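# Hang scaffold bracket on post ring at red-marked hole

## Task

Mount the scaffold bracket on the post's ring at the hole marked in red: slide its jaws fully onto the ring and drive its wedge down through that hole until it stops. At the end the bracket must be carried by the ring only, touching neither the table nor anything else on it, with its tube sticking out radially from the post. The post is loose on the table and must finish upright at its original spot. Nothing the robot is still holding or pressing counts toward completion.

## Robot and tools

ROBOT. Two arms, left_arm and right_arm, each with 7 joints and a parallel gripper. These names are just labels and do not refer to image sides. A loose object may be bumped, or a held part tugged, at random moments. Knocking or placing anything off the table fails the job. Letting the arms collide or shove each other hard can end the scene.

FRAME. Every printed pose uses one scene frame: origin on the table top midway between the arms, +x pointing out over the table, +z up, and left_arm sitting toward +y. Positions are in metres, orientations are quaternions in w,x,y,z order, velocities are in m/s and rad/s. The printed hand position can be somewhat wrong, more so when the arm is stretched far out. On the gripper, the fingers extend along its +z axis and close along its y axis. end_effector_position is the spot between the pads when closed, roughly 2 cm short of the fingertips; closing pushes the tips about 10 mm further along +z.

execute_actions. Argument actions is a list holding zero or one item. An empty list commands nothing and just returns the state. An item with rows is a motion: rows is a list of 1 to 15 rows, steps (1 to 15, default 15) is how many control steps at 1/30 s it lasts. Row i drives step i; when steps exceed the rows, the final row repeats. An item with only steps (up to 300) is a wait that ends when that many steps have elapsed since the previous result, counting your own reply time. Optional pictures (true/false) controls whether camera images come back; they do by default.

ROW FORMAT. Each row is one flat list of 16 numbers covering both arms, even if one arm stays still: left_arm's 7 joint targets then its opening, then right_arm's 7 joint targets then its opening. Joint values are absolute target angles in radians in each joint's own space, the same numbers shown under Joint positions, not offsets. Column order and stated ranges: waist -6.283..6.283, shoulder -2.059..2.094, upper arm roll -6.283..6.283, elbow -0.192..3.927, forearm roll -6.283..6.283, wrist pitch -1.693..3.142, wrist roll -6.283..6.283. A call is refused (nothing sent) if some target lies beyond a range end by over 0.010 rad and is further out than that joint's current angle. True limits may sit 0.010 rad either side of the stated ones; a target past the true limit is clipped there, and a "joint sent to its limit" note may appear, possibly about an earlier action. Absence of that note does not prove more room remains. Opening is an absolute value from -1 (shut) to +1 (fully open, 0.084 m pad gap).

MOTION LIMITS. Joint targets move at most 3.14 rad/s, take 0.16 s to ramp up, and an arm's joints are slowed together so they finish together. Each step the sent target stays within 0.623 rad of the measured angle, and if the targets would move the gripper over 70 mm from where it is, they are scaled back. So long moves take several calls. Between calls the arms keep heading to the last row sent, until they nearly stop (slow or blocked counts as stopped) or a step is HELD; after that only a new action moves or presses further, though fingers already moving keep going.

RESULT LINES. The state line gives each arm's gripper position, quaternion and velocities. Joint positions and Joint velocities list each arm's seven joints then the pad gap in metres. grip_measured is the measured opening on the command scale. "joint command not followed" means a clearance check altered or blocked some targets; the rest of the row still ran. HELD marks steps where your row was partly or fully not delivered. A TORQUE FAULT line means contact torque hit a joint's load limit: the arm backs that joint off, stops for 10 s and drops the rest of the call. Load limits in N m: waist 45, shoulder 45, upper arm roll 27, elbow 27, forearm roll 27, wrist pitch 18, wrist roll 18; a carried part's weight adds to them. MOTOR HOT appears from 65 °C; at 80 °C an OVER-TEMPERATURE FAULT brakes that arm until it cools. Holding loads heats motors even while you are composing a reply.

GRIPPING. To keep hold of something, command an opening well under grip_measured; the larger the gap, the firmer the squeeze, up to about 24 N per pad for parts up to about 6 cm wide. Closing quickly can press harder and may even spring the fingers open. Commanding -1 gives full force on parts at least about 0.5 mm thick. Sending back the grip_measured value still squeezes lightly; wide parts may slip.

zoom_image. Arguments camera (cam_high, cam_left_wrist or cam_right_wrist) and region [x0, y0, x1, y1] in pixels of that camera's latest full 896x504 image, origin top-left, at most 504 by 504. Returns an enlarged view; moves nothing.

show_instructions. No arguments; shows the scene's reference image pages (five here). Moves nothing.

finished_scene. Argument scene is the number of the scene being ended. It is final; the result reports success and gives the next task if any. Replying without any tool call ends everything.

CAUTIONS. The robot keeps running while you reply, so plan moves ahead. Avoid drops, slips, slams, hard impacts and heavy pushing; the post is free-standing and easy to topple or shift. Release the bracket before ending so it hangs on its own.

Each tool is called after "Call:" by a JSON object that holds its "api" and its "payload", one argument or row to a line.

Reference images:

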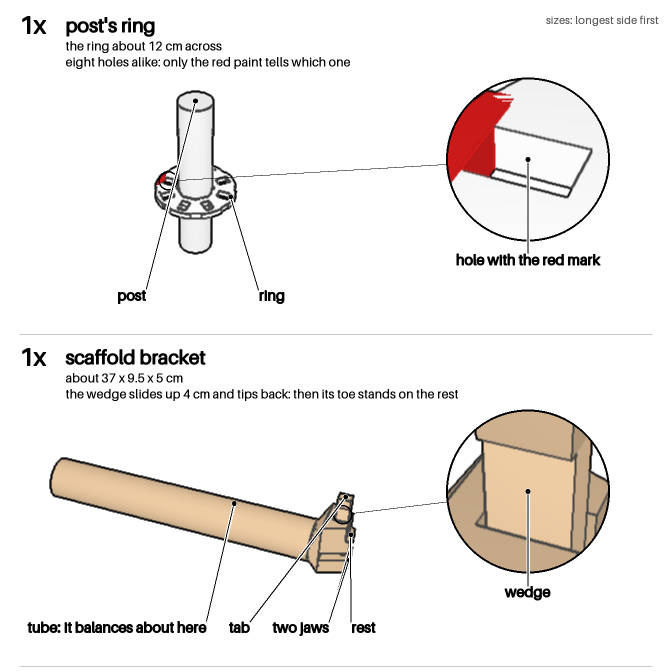

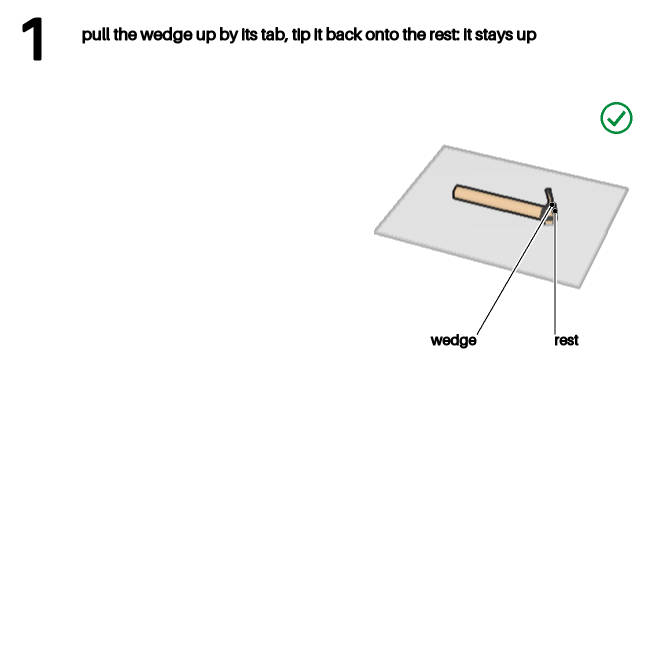

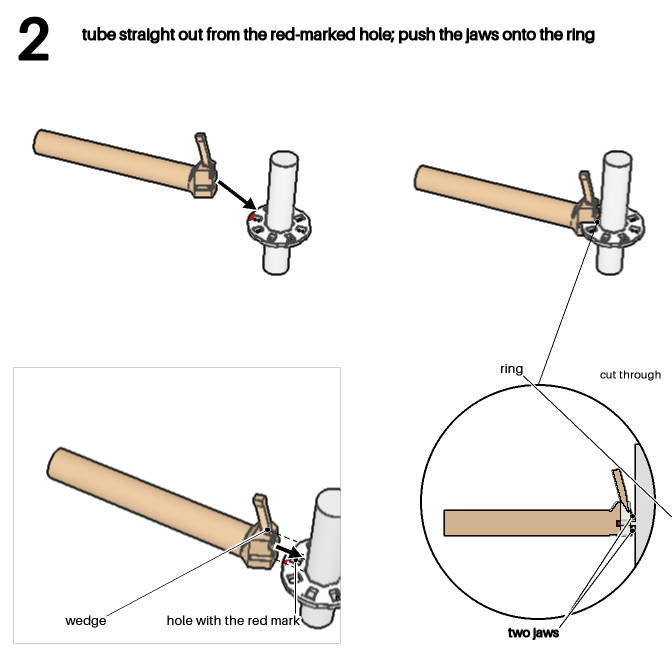

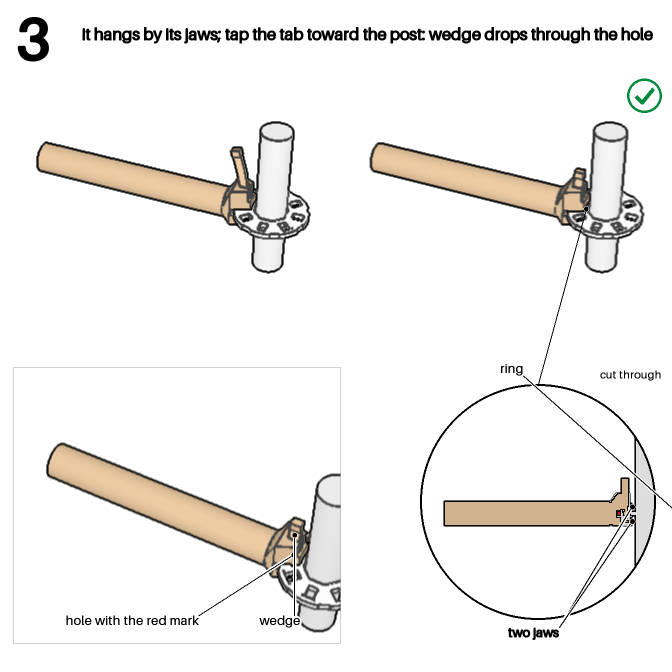

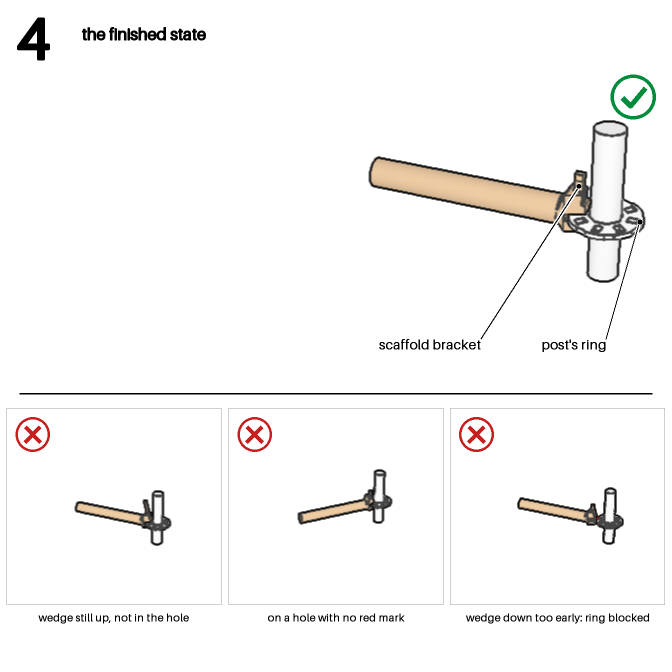

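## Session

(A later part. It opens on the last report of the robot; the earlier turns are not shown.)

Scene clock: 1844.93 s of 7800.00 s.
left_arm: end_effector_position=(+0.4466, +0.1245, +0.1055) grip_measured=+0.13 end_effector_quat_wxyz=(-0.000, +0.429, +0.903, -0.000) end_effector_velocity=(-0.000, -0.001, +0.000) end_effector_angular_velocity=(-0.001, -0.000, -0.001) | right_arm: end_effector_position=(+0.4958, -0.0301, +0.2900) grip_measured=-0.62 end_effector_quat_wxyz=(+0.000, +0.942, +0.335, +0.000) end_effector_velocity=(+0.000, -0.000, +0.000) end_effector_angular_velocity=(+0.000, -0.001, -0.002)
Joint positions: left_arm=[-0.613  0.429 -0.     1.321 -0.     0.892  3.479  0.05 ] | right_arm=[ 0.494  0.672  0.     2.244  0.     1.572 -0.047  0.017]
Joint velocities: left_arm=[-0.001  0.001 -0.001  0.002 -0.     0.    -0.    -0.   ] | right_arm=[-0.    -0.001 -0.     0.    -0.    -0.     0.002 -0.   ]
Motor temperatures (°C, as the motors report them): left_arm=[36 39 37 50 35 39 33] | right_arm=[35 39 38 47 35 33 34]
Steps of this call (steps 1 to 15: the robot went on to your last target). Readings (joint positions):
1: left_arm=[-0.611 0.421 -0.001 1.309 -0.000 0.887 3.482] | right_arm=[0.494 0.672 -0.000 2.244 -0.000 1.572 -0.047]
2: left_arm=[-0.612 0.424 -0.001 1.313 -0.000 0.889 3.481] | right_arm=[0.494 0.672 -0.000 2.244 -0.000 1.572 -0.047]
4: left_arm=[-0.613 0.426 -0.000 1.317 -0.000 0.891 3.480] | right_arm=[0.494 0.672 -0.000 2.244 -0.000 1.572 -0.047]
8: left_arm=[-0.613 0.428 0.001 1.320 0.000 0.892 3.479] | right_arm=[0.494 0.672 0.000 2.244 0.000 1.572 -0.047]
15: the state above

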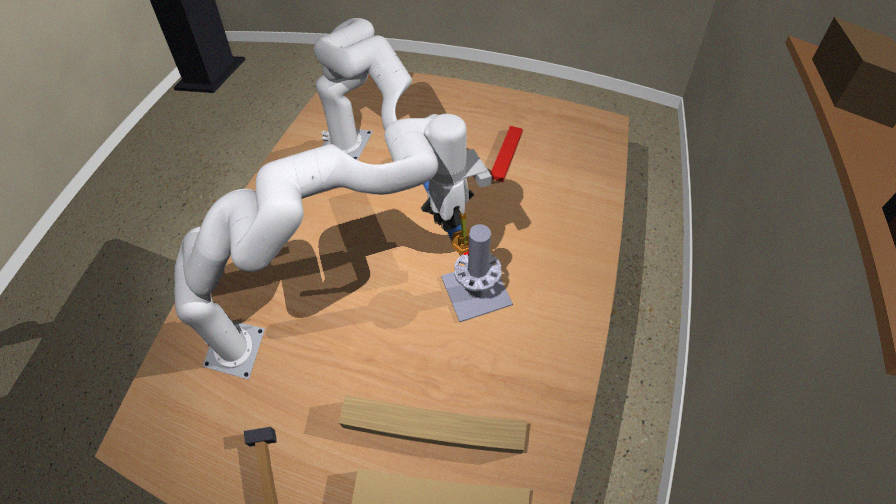

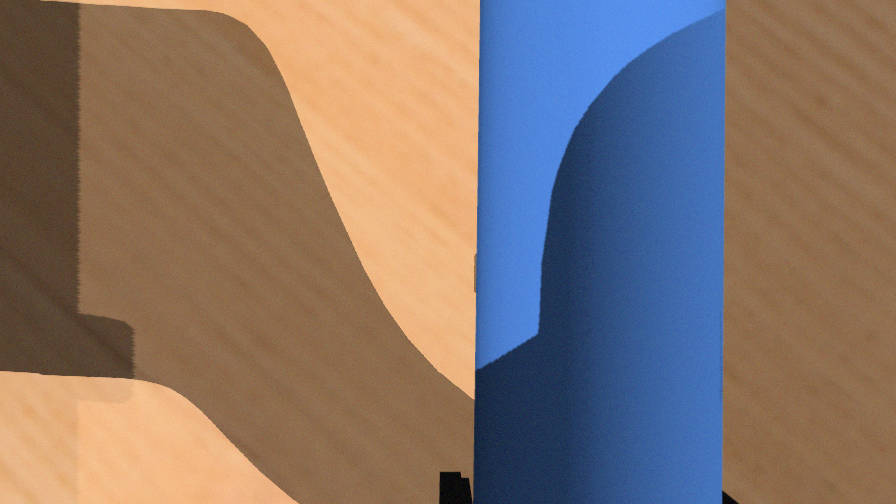

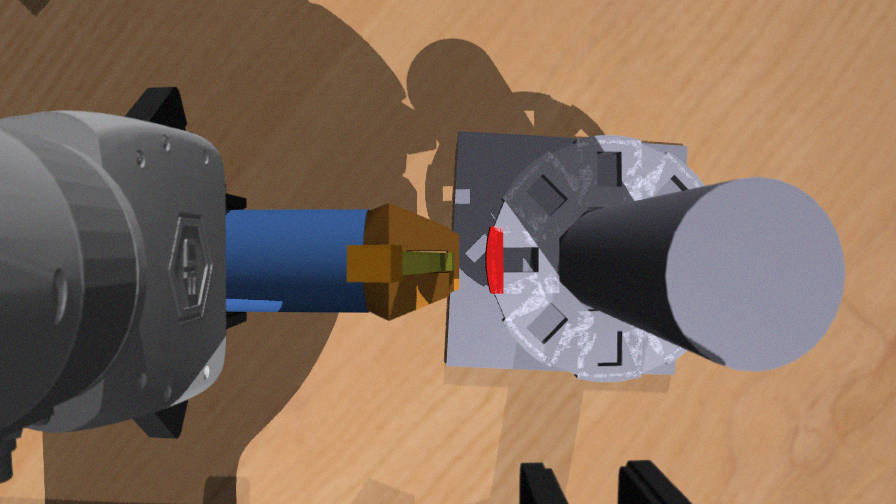

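Call:
{"api": "execute_actions", "payload": {
  "actions": [
    {"rows": [[-0.6131,0.4288,0,1.3210,0,0.8922,3.4791,-1, 0.47, 0.40, 0, 1.88, 0, 1.47, -0.047, -0.6],[-0.6131,0.4288,0,1.3210,0,0.8922,3.4791,-1, 0.47, 0.40, 0, 1.88, 0, 1.47, -0.047, -0.6],[-0.6131,0.4288,0,1.3210,0,0.8922,3.4791,-1, 0.47, 0.40, 0, 1.88, 0, 1.47, -0.047, -0.6],[-0.6131,0.4288,0,1.3210,0,0.8922,3.4791,-1, 0.47, 0.40, 0, 1.88, 0, 1.47, -0.047, -0.6],[-0.6131,0.4288,0,1.3210,0,0.8922,3.4791,-1, 0.47, 0.40, 0, 1.88, 0, 1.47, -0.047, -0.6],[-0.6131,0.4288,0,1.3210,0,0.8922,3.4791,-1, 0.47, 0.40, 0, 1.88, 0, 1.47, -0.047, -0.6],[-0.6131,0.4288,0,1.3210,0,0.8922,3.4791,-1, 0.40, 0.1753, 0, 1.5385, 0, 1.3632, -0.047, -0.6]], "steps": 15}
  ],
  "pictures": false
}}

Call:
{"api": "execute_actions", "payload": {
  "actions": [
    {"rows": [[-0.6131,0.4288,0,1.3210,0,0.8922,3.4791,-1, 0.2, -0.17, 0, 1.0418, 0, -0.359, 3.1416, -0.6]], "steps": 15}
  ],
  "pictures": false
}}

Call:
{"api": "execute_actions", "payload": {
  "actions": [
    {"steps": 30}
  ],
  "pictures": false
}}

Scene clock: 1897.40 s of 7800.00 s.
left_arm: end_effector_position=(+0.4467, +0.1245, +0.1055) grip_measured=+0.13 end_effector_quat_wxyz=(+0.000, +0.429, +0.903, +0.000) end_effector_velocity=(+0.001, +0.001, +0.000) end_effector_angular_velocity=(-0.000, -0.001, +0.001) | right_arm: end_effector_position=(+0.4411, -0.1301, +0.3041) grip_measured=-0.62 end_effector_quat_wxyz=(+0.000, +0.956, +0.293, +0.001) end_effector_velocity=(-0.063, -0.154, -0.036) end_effector_angular_velocity=(-0.016, +0.018, -0.185)
Joint positions: left_arm=[-0.613  0.429  0.     1.321 -0.     0.892  3.479  0.05 ] | right_arm=[ 0.409  0.213 -0.004  1.598 -0.     1.383 -0.047  0.017]
Joint velocities: left_arm=[ 0.001  0.     0.001  0.     0.    -0.     0.     0.   ] | right_arm=[-0.159 -0.475 -0.024 -0.726 -0.001 -0.226  0.002 -0.   ]
Motor temperatures (°C, as the motors report them): left_arm=[36 40 37 50 35 39 33] | right_arm=[35 40 38 47 35 33 34]
Steps of this call (steps 1 to 15: the robot went on to your last target; steps 16 to 90: nothing new was sent; then 48.97 s passed at rest; steps 91 to 105: all 15 steps of this action). Readings (joint positions):
91: left_arm=[-0.613 0.429 -0.000 1.321 -0.000 0.892 3.479] | right_arm=[0.494 0.672 0.000 2.244 -0.000 1.572 -0.047]
92: left_arm=[-0.613 0.429 -0.000 1.321 0.000 0.892 3.479] | right_arm=[0.493 0.669 0.000 2.239 0.000 1.570 -0.047]
94: left_arm=[-0.613 0.429 0.000 1.321 -0.000 0.892 3.479] | right_arm=[0.491 0.641 0.001 2.195 0.000 1.558 -0.047]
98: left_arm=[-0.613 0.429 -0.000 1.321 0.000 0.892 3.479] | right_arm=[0.476 0.476 -0.000 1.982 -0.000 1.498 -0.047]
105: the state above

Scene clock: 1897.90 s of 7800.00 s.
left_arm: end_effector_position=(+0.4467, +0.1245, +0.1055) grip_measured=+0.13 end_effector_quat_wxyz=(-0.000, +0.429, +0.903, +0.000) end_effector_velocity=(+0.001, +0.000, +0.001) end_effector_angular_velocity=(-0.000, -0.002, -0.000) | right_arm: end_effector_position=(+0.5271, -0.1977, +0.3826) grip_measured=-0.62 end_effector_quat_wxyz=(-0.189, +0.918, -0.195, +0.288) end_effector_velocity=(+0.213, +0.008, +0.398) end_effector_angular_velocity=(+1.968, -1.343, -1.707)
Joint positions: left_arm=[-0.613  0.429  0.     1.321 -0.     0.892  3.479  0.05 ] | right_arm=[ 0.231 -0.116 -0.001  1.122 -0.     0.534  0.79   0.017]
Joint velocities: left_arm=[-0.     0.     0.001  0.001  0.001  0.     0.001  0.   ] | right_arm=[-0.137 -0.252  0.017 -0.368  0.001 -2.082  2.082 -0.   ]
Motor temperatures (°C, as the motors report them): left_arm=[36 40 37 50 35 39 33] | right_arm=[35 40 38 47 35 33 34]
Steps of this call (steps 1 to 15: all 15 steps of this action). Readings (joint positions):
1: left_arm=[-0.613 0.429 -0.000 1.321 -0.000 0.892 3.479] | right_arm=[0.405 0.200 -0.004 1.579 -0.000 1.377 -0.047]
2: left_arm=[-0.613 0.429 -0.000 1.321 0.000 0.892 3.479] | right_arm=[0.402 0.191 -0.003 1.563 -0.000 1.368 -0.042]
4: left_arm=[-0.613 0.429 0.000 1.321 -0.000 0.892 3.479] | right_arm=[0.390 0.163 0.003 1.516 0.000 1.321 0.001]
8: left_arm=[-0.613 0.429 -0.000 1.321 0.000 0.892 3.479] | right_arm=[0.314 0.031 0.000 1.328 0.000 1.073 0.251]
15: the state above

Scene clock: 1898.90 s of 7800.00 s.
left_arm: end_effector_position=(+0.4467, +0.1245, +0.1055) grip_measured=+0.13 end_effector_quat_wxyz=(+0.000, +0.429, +0.903, +0.000) end_effector_velocity=(+0.000, -0.000, +0.000) end_effector_angular_velocity=(-0.000, -0.000, +0.000) | right_arm: end_effector_position=(+0.5460, -0.2094, +0.5926) grip_measured=-0.62 end_effector_quat_wxyz=(+0.699, -0.133, +0.695, +0.107) end_effector_velocity=(-0.001, -0.001, +0.002) end_effector_angular_velocity=(+0.394, +0.133, -0.001)
Joint positions: left_arm=[-0.613  0.429  0.     1.321 -0.     0.892  3.479  0.05 ] | right_arm=[ 0.2   -0.17   0.     1.042 -0.    -0.358  3.105  0.017]
Joint velocities: left_arm=[ 0.  0. -0.  0. -0.  0.  0. -0.] | right_arm=[-0.    -0.001 -0.001  0.001 -0.001 -0.005  0.416  0.   ]
Motor temperatures (°C, as the motors report them): left_arm=[36 40 37 50 35 39 33] | right_arm=[35 40 38 47 35 33 34]
Steps of this call (steps 1 to 30: the robot went on to your last target). Readings (joint positions):
1: left_arm=[-0.613 0.429 -0.000 1.321 -0.000 0.892 3.479] | right_arm=[0.227 -0.123 -0.000 1.111 -0.000 0.465 0.859]
2: left_arm=[-0.613 0.429 -0.000 1.321 -0.000 0.892 3.479] | right_arm=[0.223 -0.129 -0.000 1.102 -0.000 0.399 0.925]
4: left_arm=[-0.613 0.429 -0.000 1.321 0.000 0.892 3.479] | right_arm=[0.218 -0.138 0.000 1.088 -0.000 0.271 1.053]
8: left_arm=[-0.613 0.429 -0.000 1.321 -0.000 0.892 3.479] | right_arm=[0.211 -0.151 0.001 1.070 -0.000 0.029 1.307]
30: the state above

Call:
{"api": "execute_actions", "payload": {
  "actions": [
    {"rows": [[-0.6131,0.4288,0,1.3210,0,0.8922,3.4791,-1, 0.25, 0.30, 0, 0.908, 0, -0.964, 3.1416, -0.6]], "steps": 15}
  ],
  "pictures": false
}}

Call:
{"api": "execute_actions", "payload": {
  "actions": [
    {"rows": [[-0.6131,0.4288,0,1.3210,0,0.8922,3.4791,-1, 0.35, 0.7718, 0, 0.7733, 0, -1.5692, 3.1416, -0.6]], "steps": 15}
  ],
  "pictures": false
}}

Call:
{"api": "execute_actions", "payload": {
  "actions": [
    {"steps": 15}
  ],
  "pictures": false
}}

Call:
{"api": "execute_actions", "payload": {
  "actions": [
    {"rows": [[-0.6131,0.4288,0,1.3210,0,0.8922,3.4791,-1, 0.54, 0.7718, 0, 0.7733, 0, -1.5692, 3.1416, -0.6]], "steps": 15}
  ],
  "pictures": false
}}

Call:
{"api": "execute_actions", "payload": {
  "actions": [
    {"steps": 15}
  ]
}}

Scene clock: 1908.57 s of 7800.00 s.
left_arm: end_effector_position=(+0.4467, +0.1245, +0.1055) grip_measured=+0.13 end_effector_quat_wxyz=(+0.000, +0.429, +0.903, +0.000) end_effector_velocity=(+0.000, -0.000, +0.000) end_effector_angular_velocity=(-0.000, -0.001, -0.001) | right_arm: end_effector_position=(+0.5814, -0.1710, +0.4258) grip_measured=-0.62 end_effector_quat_wxyz=(+0.694, -0.133, +0.695, +0.133) end_effector_velocity=(-0.000, +0.066, -0.423) end_effector_angular_velocity=(+0.003, -0.008, +0.094)
Joint positions: left_arm=[-0.613  0.429  0.     1.321  0.     0.892  3.479  0.05 ] | right_arm=[ 0.237  0.183  0.     0.941 -0.    -0.811  3.142  0.017]
Joint velocities: left_arm=[-0.001 -0.     0.001  0.001 -0.     0.     0.001  0.   ] | right_arm=[ 0.095  0.888  0.    -0.25   0.001 -1.146 -0.002 -0.   ]
Motor temperatures (°C, as the motors report them): left_arm=[36 40 37 50 35 39 33] | right_arm=[35 39 38 47 35 33 34]
Steps of this call (steps 1 to 30: the robot went on to your last target; steps 31 to 90: nothing new was sent; then 6.17 s passed at rest; steps 91 to 105: all 15 steps of this action). Readings (joint positions):
91: left_arm=[-0.613 0.429 -0.000 1.321 0.000 0.892 3.479] | right_arm=[0.200 -0.170 -0.000 1.042 0.000 -0.359 3.142]
92: left_arm=[-0.613 0.429 0.000 1.321 -0.000 0.892 3.479] | right_arm=[0.200 -0.168 -0.000 1.041 0.000 -0.364 3.142]
94: left_arm=[-0.613 0.429 -0.000 1.321 0.000 0.892 3.479] | right_arm=[0.203 -0.141 -0.001 1.037 0.000 -0.408 3.142]
98: left_arm=[-0.613 0.429 0.000 1.321 -0.000 0.892 3.479] | right_arm=[0.216 -0.022 0.000 0.999 -0.000 -0.549 3.142]
105: the state above

Scene clock: 1909.07 s of 7800.00 s.
left_arm: end_effector_position=(+0.4467, +0.1245, +0.1055) grip_measured=+0.13 end_effector_quat_wxyz=(+0.000, +0.429, +0.903, +0.000) end_effector_velocity=(-0.000, +0.000, -0.000) end_effector_angular_velocity=(-0.000, +0.001, +0.001) | right_arm: end_effector_position=(+0.5214, -0.1399, +0.2257) grip_measured=-0.62 end_effector_quat_wxyz=(+0.686, -0.163, +0.690, +0.162) end_effector_velocity=(-0.224, +0.011, -0.359) end_effector_angular_velocity=(+0.015, -0.027, +0.182)
Joint positions: left_arm=[-0.613  0.429 -0.     1.321  0.     0.892  3.479  0.05 ] | right_arm=[ 0.322  0.628  0.     0.814 -0.    -1.378  3.142  0.017]
Joint velocities: left_arm=[ 0.001 -0.    -0.001 -0.    -0.     0.    -0.     0.   ] | right_arm=[ 0.183  0.931 -0.001 -0.265 -0.    -1.227  0.001 -0.   ]
Motor temperatures (°C, as the motors report them): left_arm=[36 40 37 50 35 39 33] | right_arm=[35 39 38 47 35 33 34]
Steps of this call (steps 1 to 15: all 15 steps of this action). Readings (joint positions):
1: left_arm=[-0.613 0.429 0.000 1.321 0.000 0.892 3.479] | right_arm=[0.241 0.213 0.000 0.933 -0.000 -0.850 3.142]
2: left_arm=[-0.613 0.429 0.000 1.321 0.000 0.892 3.479] | right_arm=[0.245 0.242 -0.000 0.924 0.000 -0.885 3.142]
4: left_arm=[-0.613 0.429 0.000 1.321 0.000 0.892 3.479] | right_arm=[0.256 0.298 -0.001 0.908 0.000 -0.944 3.142]
8: left_arm=[-0.613 0.429 -0.000 1.321 -0.000 0.892 3.479] | right_arm=[0.280 0.413 0.000 0.876 -0.000 -1.095 3.142]
15: the state above

Scene clock: 1909.57 s of 7800.00 s.
left_arm: end_effector_position=(+0.4467, +0.1245, +0.1055) grip_measured=+0.13 end_effector_quat_wxyz=(+0.000, +0.429, +0.903, +0.000) end_effector_velocity=(+0.000, +0.001, -0.000) end_effector_angular_velocity=(+0.001, +0.000, +0.002) | right_arm: end_effector_position=(+0.4835, -0.1413, +0.1752) grip_measured=-0.62 end_effector_quat_wxyz=(+0.687, -0.172, +0.685, +0.172) end_effector_velocity=(-0.004, +0.001, -0.007) end_effector_angular_velocity=(-0.004, +0.008, +0.004)
Joint positions: left_arm=[-0.613  0.429 -0.     1.321  0.     0.892  3.479  0.05 ] | right_arm=[ 0.35   0.77  -0.     0.774  0.    -1.568  3.142  0.017]
Joint velocities: left_arm=[ 0.001  0.     0.001 -0.     0.    -0.    -0.    -0.   ] | right_arm=[ 0.003  0.012  0.002 -0.006 -0.    -0.009 -0.001  0.   ]
Motor temperatures (°C, as the motors report them): left_arm=[36 40 37 50 35 39 33] | right_arm=[35 39 38 47 35 33 34]
Steps of this call (steps 1 to 15: the robot went on to your last target). Readings (joint positions):
1: left_arm=[-0.613 0.429 -0.000 1.321 0.000 0.892 3.479] | right_arm=[0.328 0.659 0.000 0.806 -0.000 -1.419 3.142]
2: left_arm=[-0.613 0.429 -0.000 1.321 0.000 0.892 3.479] | right_arm=[0.334 0.689 0.000 0.797 -0.000 -1.459 3.142]
4: left_arm=[-0.613 0.429 -0.000 1.321 -0.000 0.892 3.479] | right_arm=[0.343 0.737 0.001 0.781 -0.000 -1.518 3.142]
8: left_arm=[-0.613 0.429 -0.000 1.321 -0.000 0.892 3.479] | right_arm=[0.348 0.764 -0.000 0.776 0.000 -1.558 3.142]
15: the state above

Scene clock: 1910.07 s of 7800.00 s.
left_arm: end_effector_position=(+0.4467, +0.1245, +0.1055) grip_measured=+0.13 end_effector_quat_wxyz=(+0.000, +0.429, +0.903, +0.000) end_effector_velocity=(+0.000, -0.000, +0.001) end_effector_angular_velocity=(-0.001, -0.001, +0.000) | right_arm: end_effector_position=(+0.4247, -0.0532, +0.1740) grip_measured=-0.62 end_effector_quat_wxyz=(+0.667, -0.235, +0.667, +0.235) end_effector_velocity=(-0.006, +0.008, -0.000) end_effector_angular_velocity=(-0.004, -0.002, +0.019)
Joint positions: left_arm=[-0.613  0.429  0.     1.321  0.     0.892  3.479  0.05 ] | right_arm=[ 0.536  0.772 -0.001  0.773  0.    -1.569  3.142  0.017]
Joint velocities: left_arm=[ 0.    -0.    -0.     0.001 -0.     0.    -0.    -0.   ] | right_arm=[ 0.023  0.001 -0.006  0.001 -0.    -0.    -0.    -0.   ]
Motor temperatures (°C, as the motors report them): left_arm=[36 40 37 50 35 39 33] | right_arm=[35 39 38 47 35 33 34]
Steps of this call (steps 1 to 15: all 15 steps of this action). Readings (joint positions):
1: left_arm=[-0.613 0.429 -0.000 1.321 -0.000 0.892 3.479] | right_arm=[0.350 0.770 -0.000 0.774 0.000 -1.569 3.142]
2: left_arm=[-0.613 0.429 0.000 1.321 0.000 0.892 3.479] | right_arm=[0.353 0.770 -0.001 0.774 0.000 -1.569 3.142]
4: left_arm=[-0.613 0.429 -0.000 1.321 0.000 0.892 3.479] | right_arm=[0.389 0.771 -0.007 0.774 0.001 -1.569 3.142]
8: left_arm=[-0.613 0.429 -0.000 1.321 -0.000 0.892 3.479] | right_arm=[0.500 0.771 0.004 0.774 -0.001 -1.569 3.142]
15: the state above

Scene clock: 1910.57 s of 7800.00 s.
left_arm: end_effector_position=(+0.4467, +0.1245, +0.1055) grip_measured=+0.13 end_effector_quat_wxyz=(+0.000, +0.429, +0.903, +0.000) end_effector_velocity=(-0.000, -0.000, -0.000) end_effector_angular_velocity=(-0.000, +0.001, +0.000) | right_arm: end_effector_position=(+0.4230, -0.0511, +0.1740) grip_measured=-0.62 end_effector_quat_wxyz=(+0.666, -0.236, +0.666, +0.236) end_effector_velocity=(-0.000, +0.000, +0.001) end_effector_angular_velocity=(+0.003, +0.002, +0.001)
Joint positions: left_arm=[-0.613  0.429  0.     1.321  0.     0.892  3.479  0.05 ] | right_arm=[ 0.54   0.772 -0.     0.773  0.    -1.569  3.142  0.017]
Joint velocities: left_arm=[ 0.001  0.    -0.001 -0.001 -0.    -0.    -0.001 -0.   ] | right_arm=[-0.    -0.001  0.    -0.    -0.001  0.     0.004 -0.   ]
Motor temperatures (°C, as the motors report them): left_arm=[36 40 37 50 35 39 33] | right_arm=[35 39 38 47 35 33 34]
Steps of this call (steps 1 to 15: the robot went on to your last target). Readings (joint positions):
1: left_arm=[-0.613 0.429 -0.000 1.321 0.000 0.892 3.479] | right_arm=[0.537 0.772 -0.001 0.773 0.000 -1.569 3.142]
2: left_arm=[-0.613 0.429 -0.000 1.321 -0.000 0.892 3.479] | right_arm=[0.538 0.772 -0.001 0.773 0.000 -1.569 3.142]
4: left_arm=[-0.613 0.429 -0.000 1.321 -0.000 0.892 3.479] | right_arm=[0.538 0.772 -0.001 0.773 0.000 -1.569 3.142]
8: left_arm=[-0.613 0.429 0.000 1.321 -0.000 0.892 3.479] | right_arm=[0.539 0.772 -0.000 0.773 0.000 -1.569 3.142]
15: the state above
All arms were judged still, so your last target was given up. Only a new action makes them travel on or press farther. Fingers that are still opening or closing keep moving.

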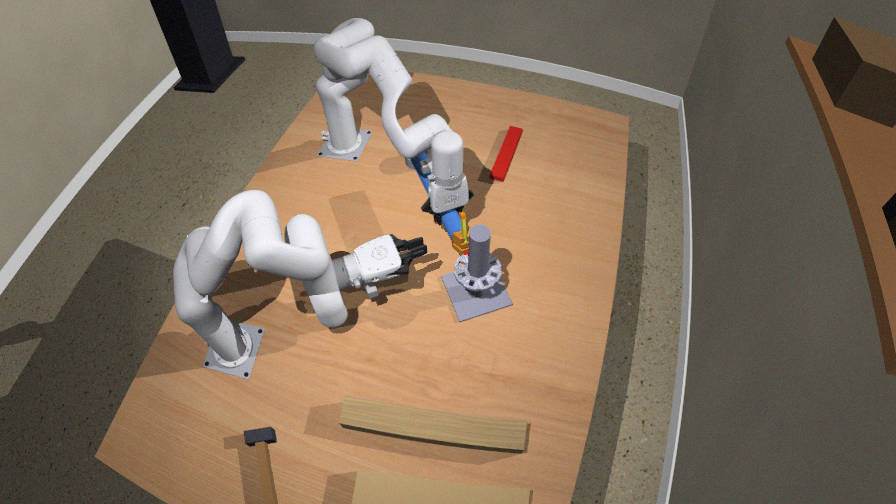

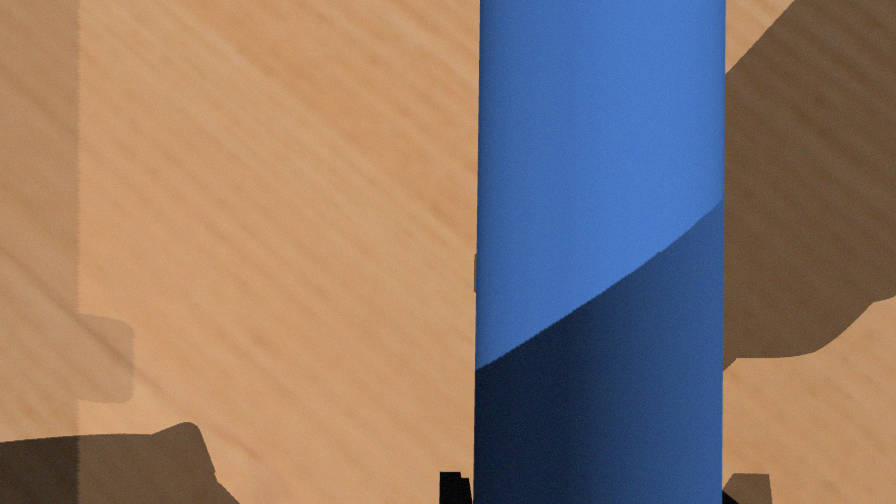

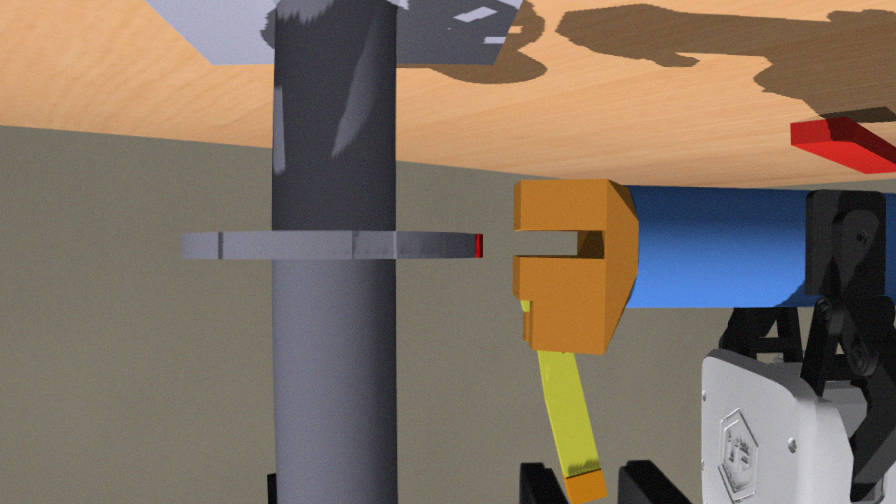

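Call:
{"api": "zoom_image", "payload": {
  "camera": "cam_right_wrist",
  "region": [440, 200, 620, 290]
}}

Region (440, 200, 620, 290) of cam_right_wrist's 896x504 image, scaled by 2.800, with more detail than that image has.

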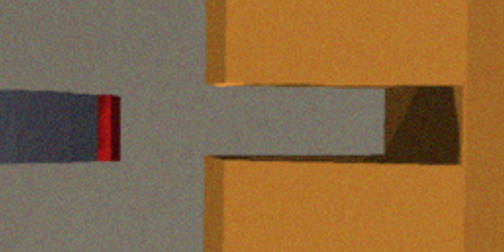

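Call:
{"api": "execute_actions", "payload": {
  "actions": [
    {"rows": [
[-0.6134,0.4302,0,1.3233,0,0.8931,3.4788,-1,0.54,0.7718,0,0.7733,0,-1.5692,3.1416,-0.6],
[-0.6139,0.4333,0,1.3285,0,0.8952,3.4783,-1,0.54,0.7718,0,0.7733,0,-1.5692,3.1416,-0.6],
[-0.6147,0.4378,0,1.3360,0,0.8982,3.4775,-1,0.54,0.7718,0,0.7733,0,-1.5692,3.1416,-0.6],
[-0.6157,0.4428,0,1.3444,0,0.9016,3.4766,-1,0.54,0.7718,0,0.7733,0,-1.5692,3.1416,-0.6],
[-0.6166,0.4478,0,1.3528,0,0.9050,3.4756,-1,0.54,0.7718,0,0.7733,0,-1.5692,3.1416,-0.6],
[-0.6174,0.4523,0,1.3603,0,0.9080,3.4748,-1,0.54,0.7718,0,0.7733,0,-1.5692,3.1416,-0.6],
[-0.6179,0.4554,0,1.3655,0,0.9101,3.4743,-1,0.54,0.7718,0,0.7733,0,-1.5692,3.1416,-0.6],
[-0.6182,0.4568,0,1.3678,0,0.9110,3.4740,-1,0.54,0.7718,0,0.7733,0,-1.5692,3.1416,-0.6]
], "steps": 15}
  ],
  "pictures": false
}}

Call:
{"api": "execute_actions", "payload": {
  "actions": [
    {"steps": 12}
  ]
}}

Call:
{"api": "zoom_image", "payload": {
  "camera": "cam_right_wrist",
  "region": [440, 200, 620, 290]
}}

Scene clock: 1943.63 s of 7800.00 s.
left_arm: end_effector_position=(+0.4531, +0.1172, +0.1065) grip_measured=+0.13 end_effector_quat_wxyz=(-0.000, +0.429, +0.903, +0.000) end_effector_velocity=(+0.002, +0.004, -0.002) end_effector_angular_velocity=(+0.007, +0.004, +0.007) | right_arm: end_effector_position=(+0.4229, -0.0510, +0.1740) grip_measured=-0.62 end_effector_quat_wxyz=(+0.666, -0.236, +0.666, +0.236) end_effector_velocity=(-0.000, +0.000, -0.000) end_effector_angular_velocity=(+0.001, +0.001, +0.001)
Joint positions: left_arm=[-0.618  0.456 -0.     1.367 -0.     0.911  3.474  0.05 ] | right_arm=[ 0.54   0.772  0.     0.773  0.    -1.569  3.142  0.017]
Joint velocities: left_arm=[ 0.002  0.008  0.006  0.008  0.001  0.007 -0.001  0.   ] | right_arm=[ 0.001  0.    -0.     0.    -0.    -0.     0.001 -0.   ]
Motor temperatures (°C, as the motors report them): left_arm=[36 40 37 51 35 39 33] | right_arm=[35 39 38 44 35 33 34]
Steps of this call (steps 1 to 90: nothing new was sent; then 29.57 s passed at rest; steps 91 to 105: all 15 steps of this action). Readings (joint positions):
91: left_arm=[-0.613 0.429 0.000 1.321 0.000 0.892 3.479] | right_arm=[0.540 0.772 -0.000 0.773 0.000 -1.569 3.142]
92: left_arm=[-0.613 0.429 0.000 1.322 0.000 0.893 3.479] | right_arm=[0.540 0.772 -0.000 0.773 0.000 -1.569 3.142]
94: left_arm=[-0.614 0.432 0.000 1.327 0.000 0.895 3.478] | right_arm=[0.540 0.772 -0.000 0.773 0.000 -1.569 3.142]
98: left_arm=[-0.616 0.447 0.000 1.352 0.000 0.904 3.476] | right_arm=[0.540 0.772 0.000 0.773 -0.000 -1.569 3.142]
105: the state above

Scene clock: 1944.03 s of 7800.00 s.
left_arm: end_effector_position=(+0.4534, +0.1170, +0.1066) grip_measured=+0.13 end_effector_quat_wxyz=(-0.000, +0.429, +0.903, -0.000) end_effector_velocity=(+0.001, +0.001, -0.000) end_effector_angular_velocity=(+0.001, -0.000, +0.001) | right_arm: end_effector_position=(+0.4229, -0.0510, +0.1740) grip_measured=-0.62 end_effector_quat_wxyz=(+0.666, -0.236, +0.666, +0.236) end_effector_velocity=(+0.000, -0.000, -0.000) end_effector_angular_velocity=(+0.001, +0.001, -0.000)
Joint positions: left_arm=[-0.618  0.457 -0.     1.368 -0.     0.911  3.474  0.05 ] | right_arm=[ 0.54   0.772  0.     0.773 -0.    -1.569  3.142  0.017]
Joint velocities: left_arm=[ 0.001  0.001  0.001  0.001  0.     0.     0.    -0.   ] | right_arm=[-0.     0.     0.     0.    -0.    -0.     0.002  0.   ]
Motor temperatures (°C, as the motors report them): left_arm=[36 40 37 51 35 39 33] | right_arm=[35 39 38 44 35 33 34]
Steps of this call (steps 1 to 12: the robot went on to your last target). Readings (joint positions):
1: left_arm=[-0.618 0.456 0.000 1.367 0.000 0.911 3.474] | right_arm=[0.540 0.772 0.000 0.773 -0.000 -1.569 3.142]
2: left_arm=[-0.618 0.457 0.000 1.367 0.000 0.911 3.474] | right_arm=[0.540 0.772 -0.000 0.773 0.000 -1.569 3.142]
4: left_arm=[-0.618 0.457 0.000 1.367 0.000 0.911 3.474] | right_arm=[0.540 0.772 -0.000 0.773 0.000 -1.569 3.142]
8: left_arm=[-0.618 0.457 -0.000 1.368 -0.000 0.911 3.474] | right_arm=[0.540 0.772 -0.000 0.773 -0.000 -1.569 3.142]
12: the state above

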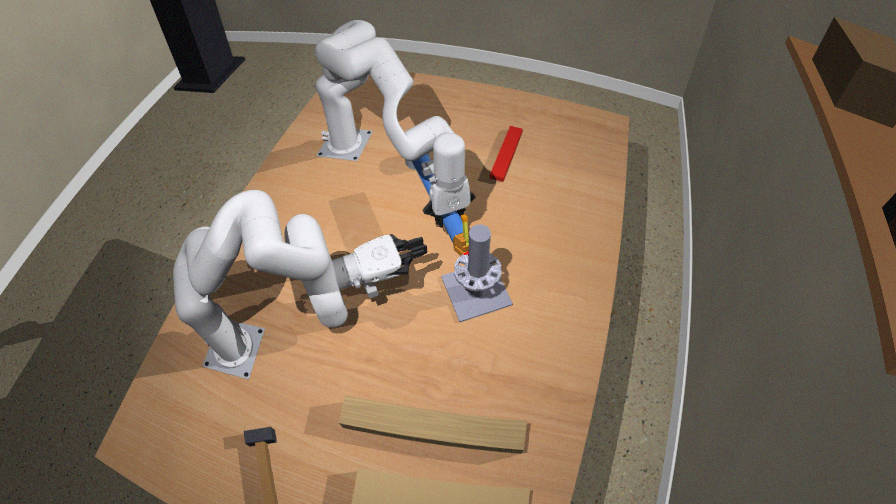

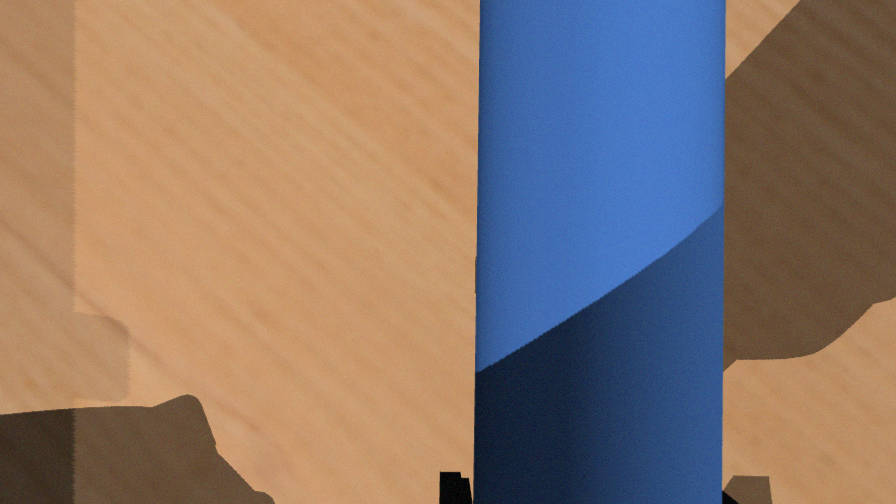

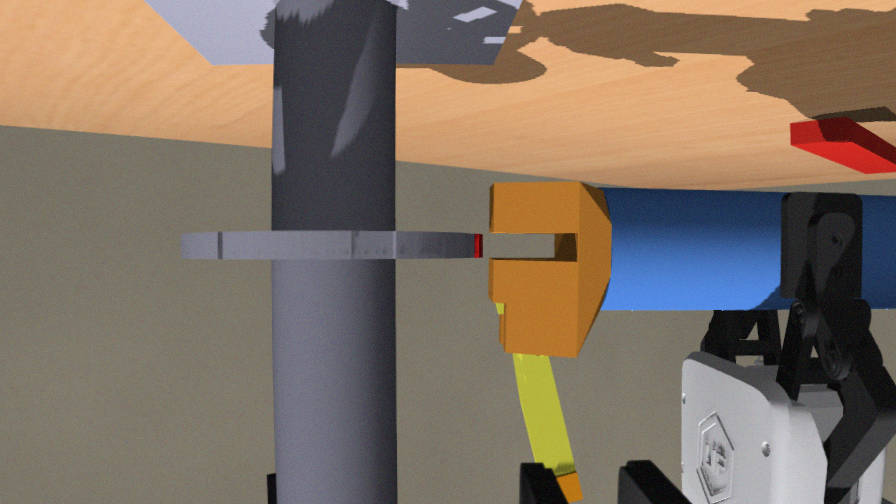

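Region (440, 200, 620, 290) of cam_right_wrist's 896x504 image, scaled by 2.800, with more detail than that image has.

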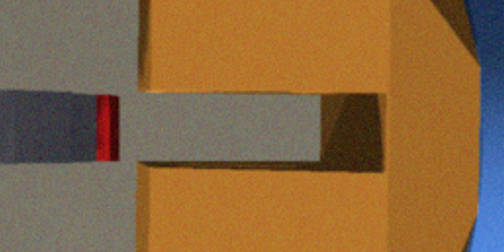

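Call:
{"api": "execute_actions", "payload": {
  "actions": [
    {"rows": [
[-0.6185,0.4586,0,1.3706,0,0.9120,3.4737,-1,0.54,0.7718,0,0.7733,0,-1.5692,3.1416,-0.6],
[-0.6190,0.4613,0,1.3749,0,0.9136,3.4732,-1,0.54,0.7718,0,0.7733,0,-1.5692,3.1416,-0.6],
[-0.6195,0.4645,0,1.3799,0,0.9154,3.4727,-1,0.54,0.7718,0,0.7733,0,-1.5692,3.1416,-0.6],
[-0.6200,0.4676,0,1.3848,0,0.9172,3.4722,-1,0.54,0.7718,0,0.7733,0,-1.5692,3.1416,-0.6],
[-0.6206,0.4708,0,1.3898,0,0.9190,3.4716,-1,0.54,0.7718,0,0.7733,0,-1.5692,3.1416,-0.6],
[-0.6211,0.4739,0,1.3947,0,0.9208,3.4711,-1,0.54,0.7718,0,0.7733,0,-1.5692,3.1416,-0.6],
[-0.6217,0.4771,0,1.3997,0,0.9227,3.4705,-1,0.54,0.7718,0,0.7733,0,-1.5692,3.1416,-0.6],
[-0.6222,0.4802,0,1.4047,0,0.9245,3.4700,-1,0.54,0.7718,0,0.7733,0,-1.5692,3.1416,-0.6],
[-0.6227,0.4834,0,1.4096,0,0.9263,3.4695,-1,0.54,0.7718,0,0.7733,0,-1.5692,3.1416,-0.6],
[-0.6233,0.4865,0,1.4146,0,0.9281,3.4689,-1,0.54,0.7718,0,0.7733,0,-1.5692,3.1416,-0.6],
[-0.6238,0.4897,0,1.4196,0,0.9299,3.4684,-1,0.54,0.7718,0,0.7733,0,-1.5692,3.1416,-0.6],
[-0.6244,0.4928,0,1.4245,0,0.9317,3.4678,-1,0.54,0.7718,0,0.7733,0,-1.5692,3.1416,-0.6],
[-0.6249,0.4960,0,1.4295,0,0.9335,3.4673,-1,0.54,0.7718,0,0.7733,0,-1.5692,3.1416,-0.6],
[-0.6254,0.4991,0,1.4344,0,0.9353,3.4668,-1,0.54,0.7718,0,0.7733,0,-1.5692,3.1416,-0.6],
[-0.6259,0.5018,0,1.4387,0,0.9369,3.4663,-1,0.54,0.7718,0,0.7733,0,-1.5692,3.1416,-0.6]
], "steps": 15}
  ],
  "pictures": false
}}

Call:
{"api": "execute_actions", "payload": {
  "actions": [
    {"steps": 15}
  ]
}}

Call:
{"api": "zoom_image", "payload": {
  "camera": "cam_right_wrist",
  "region": [380, 190, 580, 300]
}}

Scene clock: 1983.17 s of 7800.00 s.
left_arm: end_effector_position=(+0.4612, +0.1080, +0.1067) grip_measured=+0.13 end_effector_quat_wxyz=(-0.000, +0.429, +0.903, -0.000) end_effector_velocity=(+0.020, -0.023, -0.000) end_effector_angular_velocity=(+0.000, -0.000, +0.001) | right_arm: end_effector_position=(+0.4229, -0.0510, +0.1740) grip_measured=-0.62 end_effector_quat_wxyz=(+0.666, -0.236, +0.666, +0.236) end_effector_velocity=(-0.000, +0.000, +0.000) end_effector_angular_velocity=(-0.000, -0.000, +0.000)
Joint positions: left_arm=[-0.624  0.492 -0.     1.424 -0.     0.931  3.468  0.05 ] | right_arm=[ 0.54   0.772 -0.     0.773  0.    -1.569  3.142  0.017]
Joint velocities: left_arm=[-0.016  0.093  0.     0.146  0.     0.053 -0.017 -0.   ] | right_arm=[ 0.001  0.    -0.001  0.     0.001 -0.     0.     0.   ]
Motor temperatures (°C, as the motors report them): left_arm=[36 40 37 51 35 39 33] | right_arm=[35 39 38 44 35 33 34]
Steps of this call (steps 1 to 15: the robot went on to your last target; steps 16 to 90: nothing new was sent; then 35.63 s passed at rest; steps 91 to 105: all 15 steps of this action). Readings (joint positions):
91: left_arm=[-0.618 0.457 0.000 1.368 0.000 0.911 3.474] | right_arm=[0.540 0.772 -0.000 0.773 0.000 -1.569 3.142]
92: left_arm=[-0.618 0.457 0.000 1.369 0.000 0.911 3.474] | right_arm=[0.540 0.772 0.000 0.773 0.000 -1.569 3.142]
94: left_arm=[-0.619 0.460 0.000 1.373 0.000 0.913 3.473] | right_arm=[0.540 0.772 -0.000 0.773 -0.000 -1.569 3.142]
98: left_arm=[-0.621 0.471 0.000 1.390 0.000 0.919 3.472] | right_arm=[0.540 0.772 0.000 0.773 0.000 -1.569 3.142]
105: the state above

Scene clock: 1983.67 s of 7800.00 s.
left_arm: end_effector_position=(+0.4632, +0.1057, +0.1067) grip_measured=+0.13 end_effector_quat_wxyz=(-0.000, +0.429, +0.903, +0.000) end_effector_velocity=(-0.000, -0.001, -0.000) end_effector_angular_velocity=(-0.001, +0.001, -0.001) | right_arm: end_effector_position=(+0.4229, -0.0510, +0.1740) grip_measured=-0.62 end_effector_quat_wxyz=(+0.666, -0.236, +0.666, +0.236) end_effector_velocity=(+0.000, +0.000, +0.000) end_effector_angular_velocity=(+0.001, -0.000, -0.000)
Joint positions: left_arm=[-0.626  0.502  0.     1.439  0.     0.937  3.466  0.05 ] | right_arm=[ 0.54   0.772  0.     0.773 -0.    -1.569  3.142  0.017]
Joint velocities: left_arm=[-0.     0.001 -0.001  0.    -0.001  0.    -0.     0.   ] | right_arm=[ 0.    -0.    -0.     0.     0.001  0.     0.    -0.   ]
Motor temperatures (°C, as the motors report them): left_arm=[36 40 37 51 35 39 33] | right_arm=[35 39 38 44 35 33 34]
Steps of this call (steps 1 to 15: the robot went on to your last target). Readings (joint positions):
1: left_arm=[-0.625 0.495 -0.000 1.428 -0.000 0.933 3.467] | right_arm=[0.540 0.772 -0.000 0.773 -0.000 -1.569 3.142]
2: left_arm=[-0.625 0.498 -0.000 1.432 -0.000 0.934 3.467] | right_arm=[0.540 0.772 0.000 0.773 -0.000 -1.569 3.142]
4: left_arm=[-0.626 0.500 -0.000 1.436 -0.000 0.936 3.467] | right_arm=[0.540 0.772 -0.000 0.773 -0.000 -1.569 3.142]
8: left_arm=[-0.626 0.501 0.000 1.438 0.000 0.937 3.466] | right_arm=[0.540 0.772 -0.000 0.773 0.000 -1.569 3.142]
15: the state above

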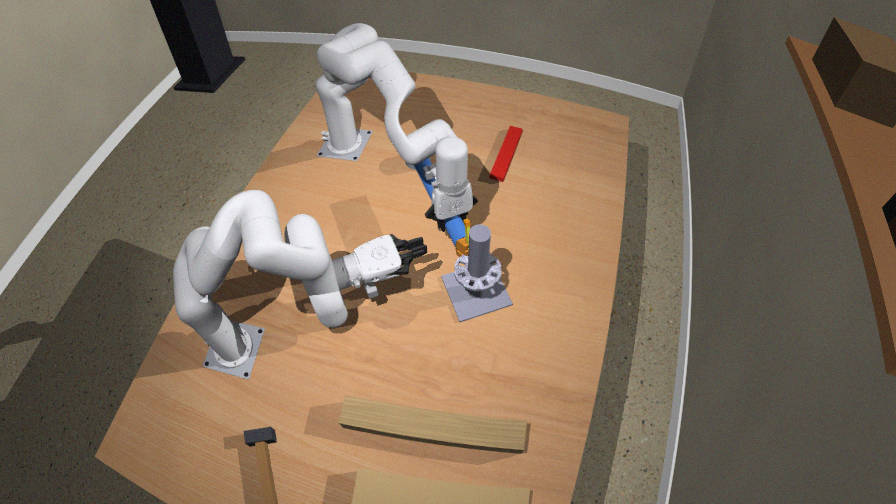

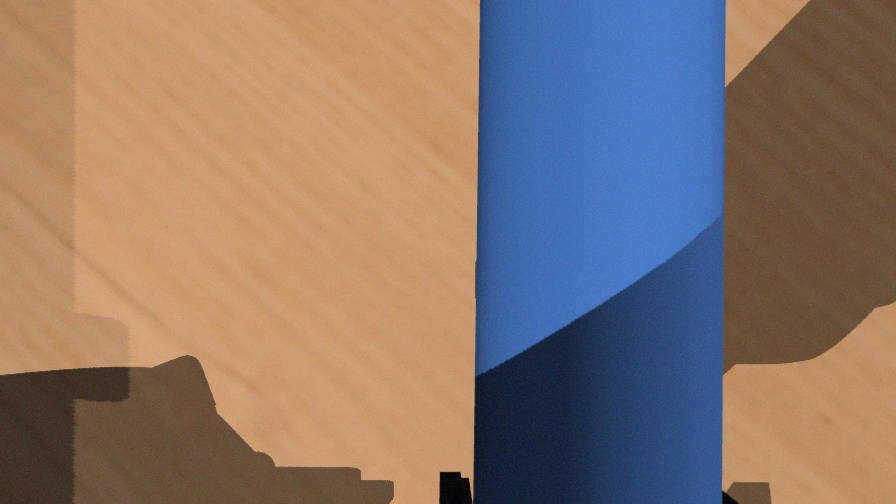

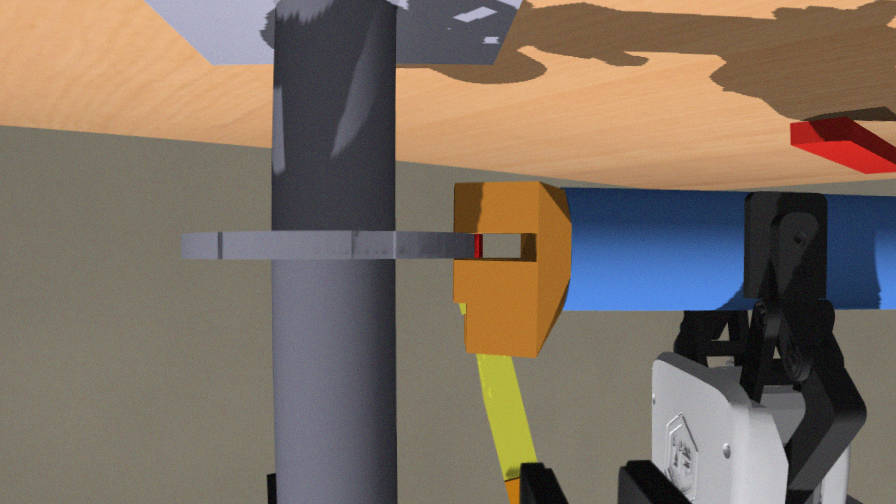

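Region (380, 190, 580, 300) of cam_right_wrist's 896x504 image, scaled by 2.520, with more detail than that image has; it fills the top 277 rows of this view, and the rest is white.

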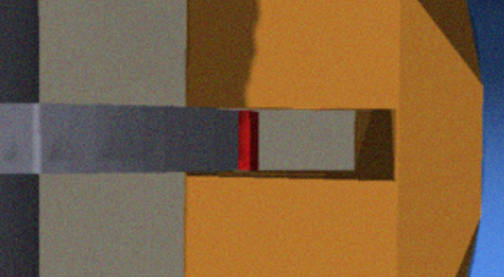

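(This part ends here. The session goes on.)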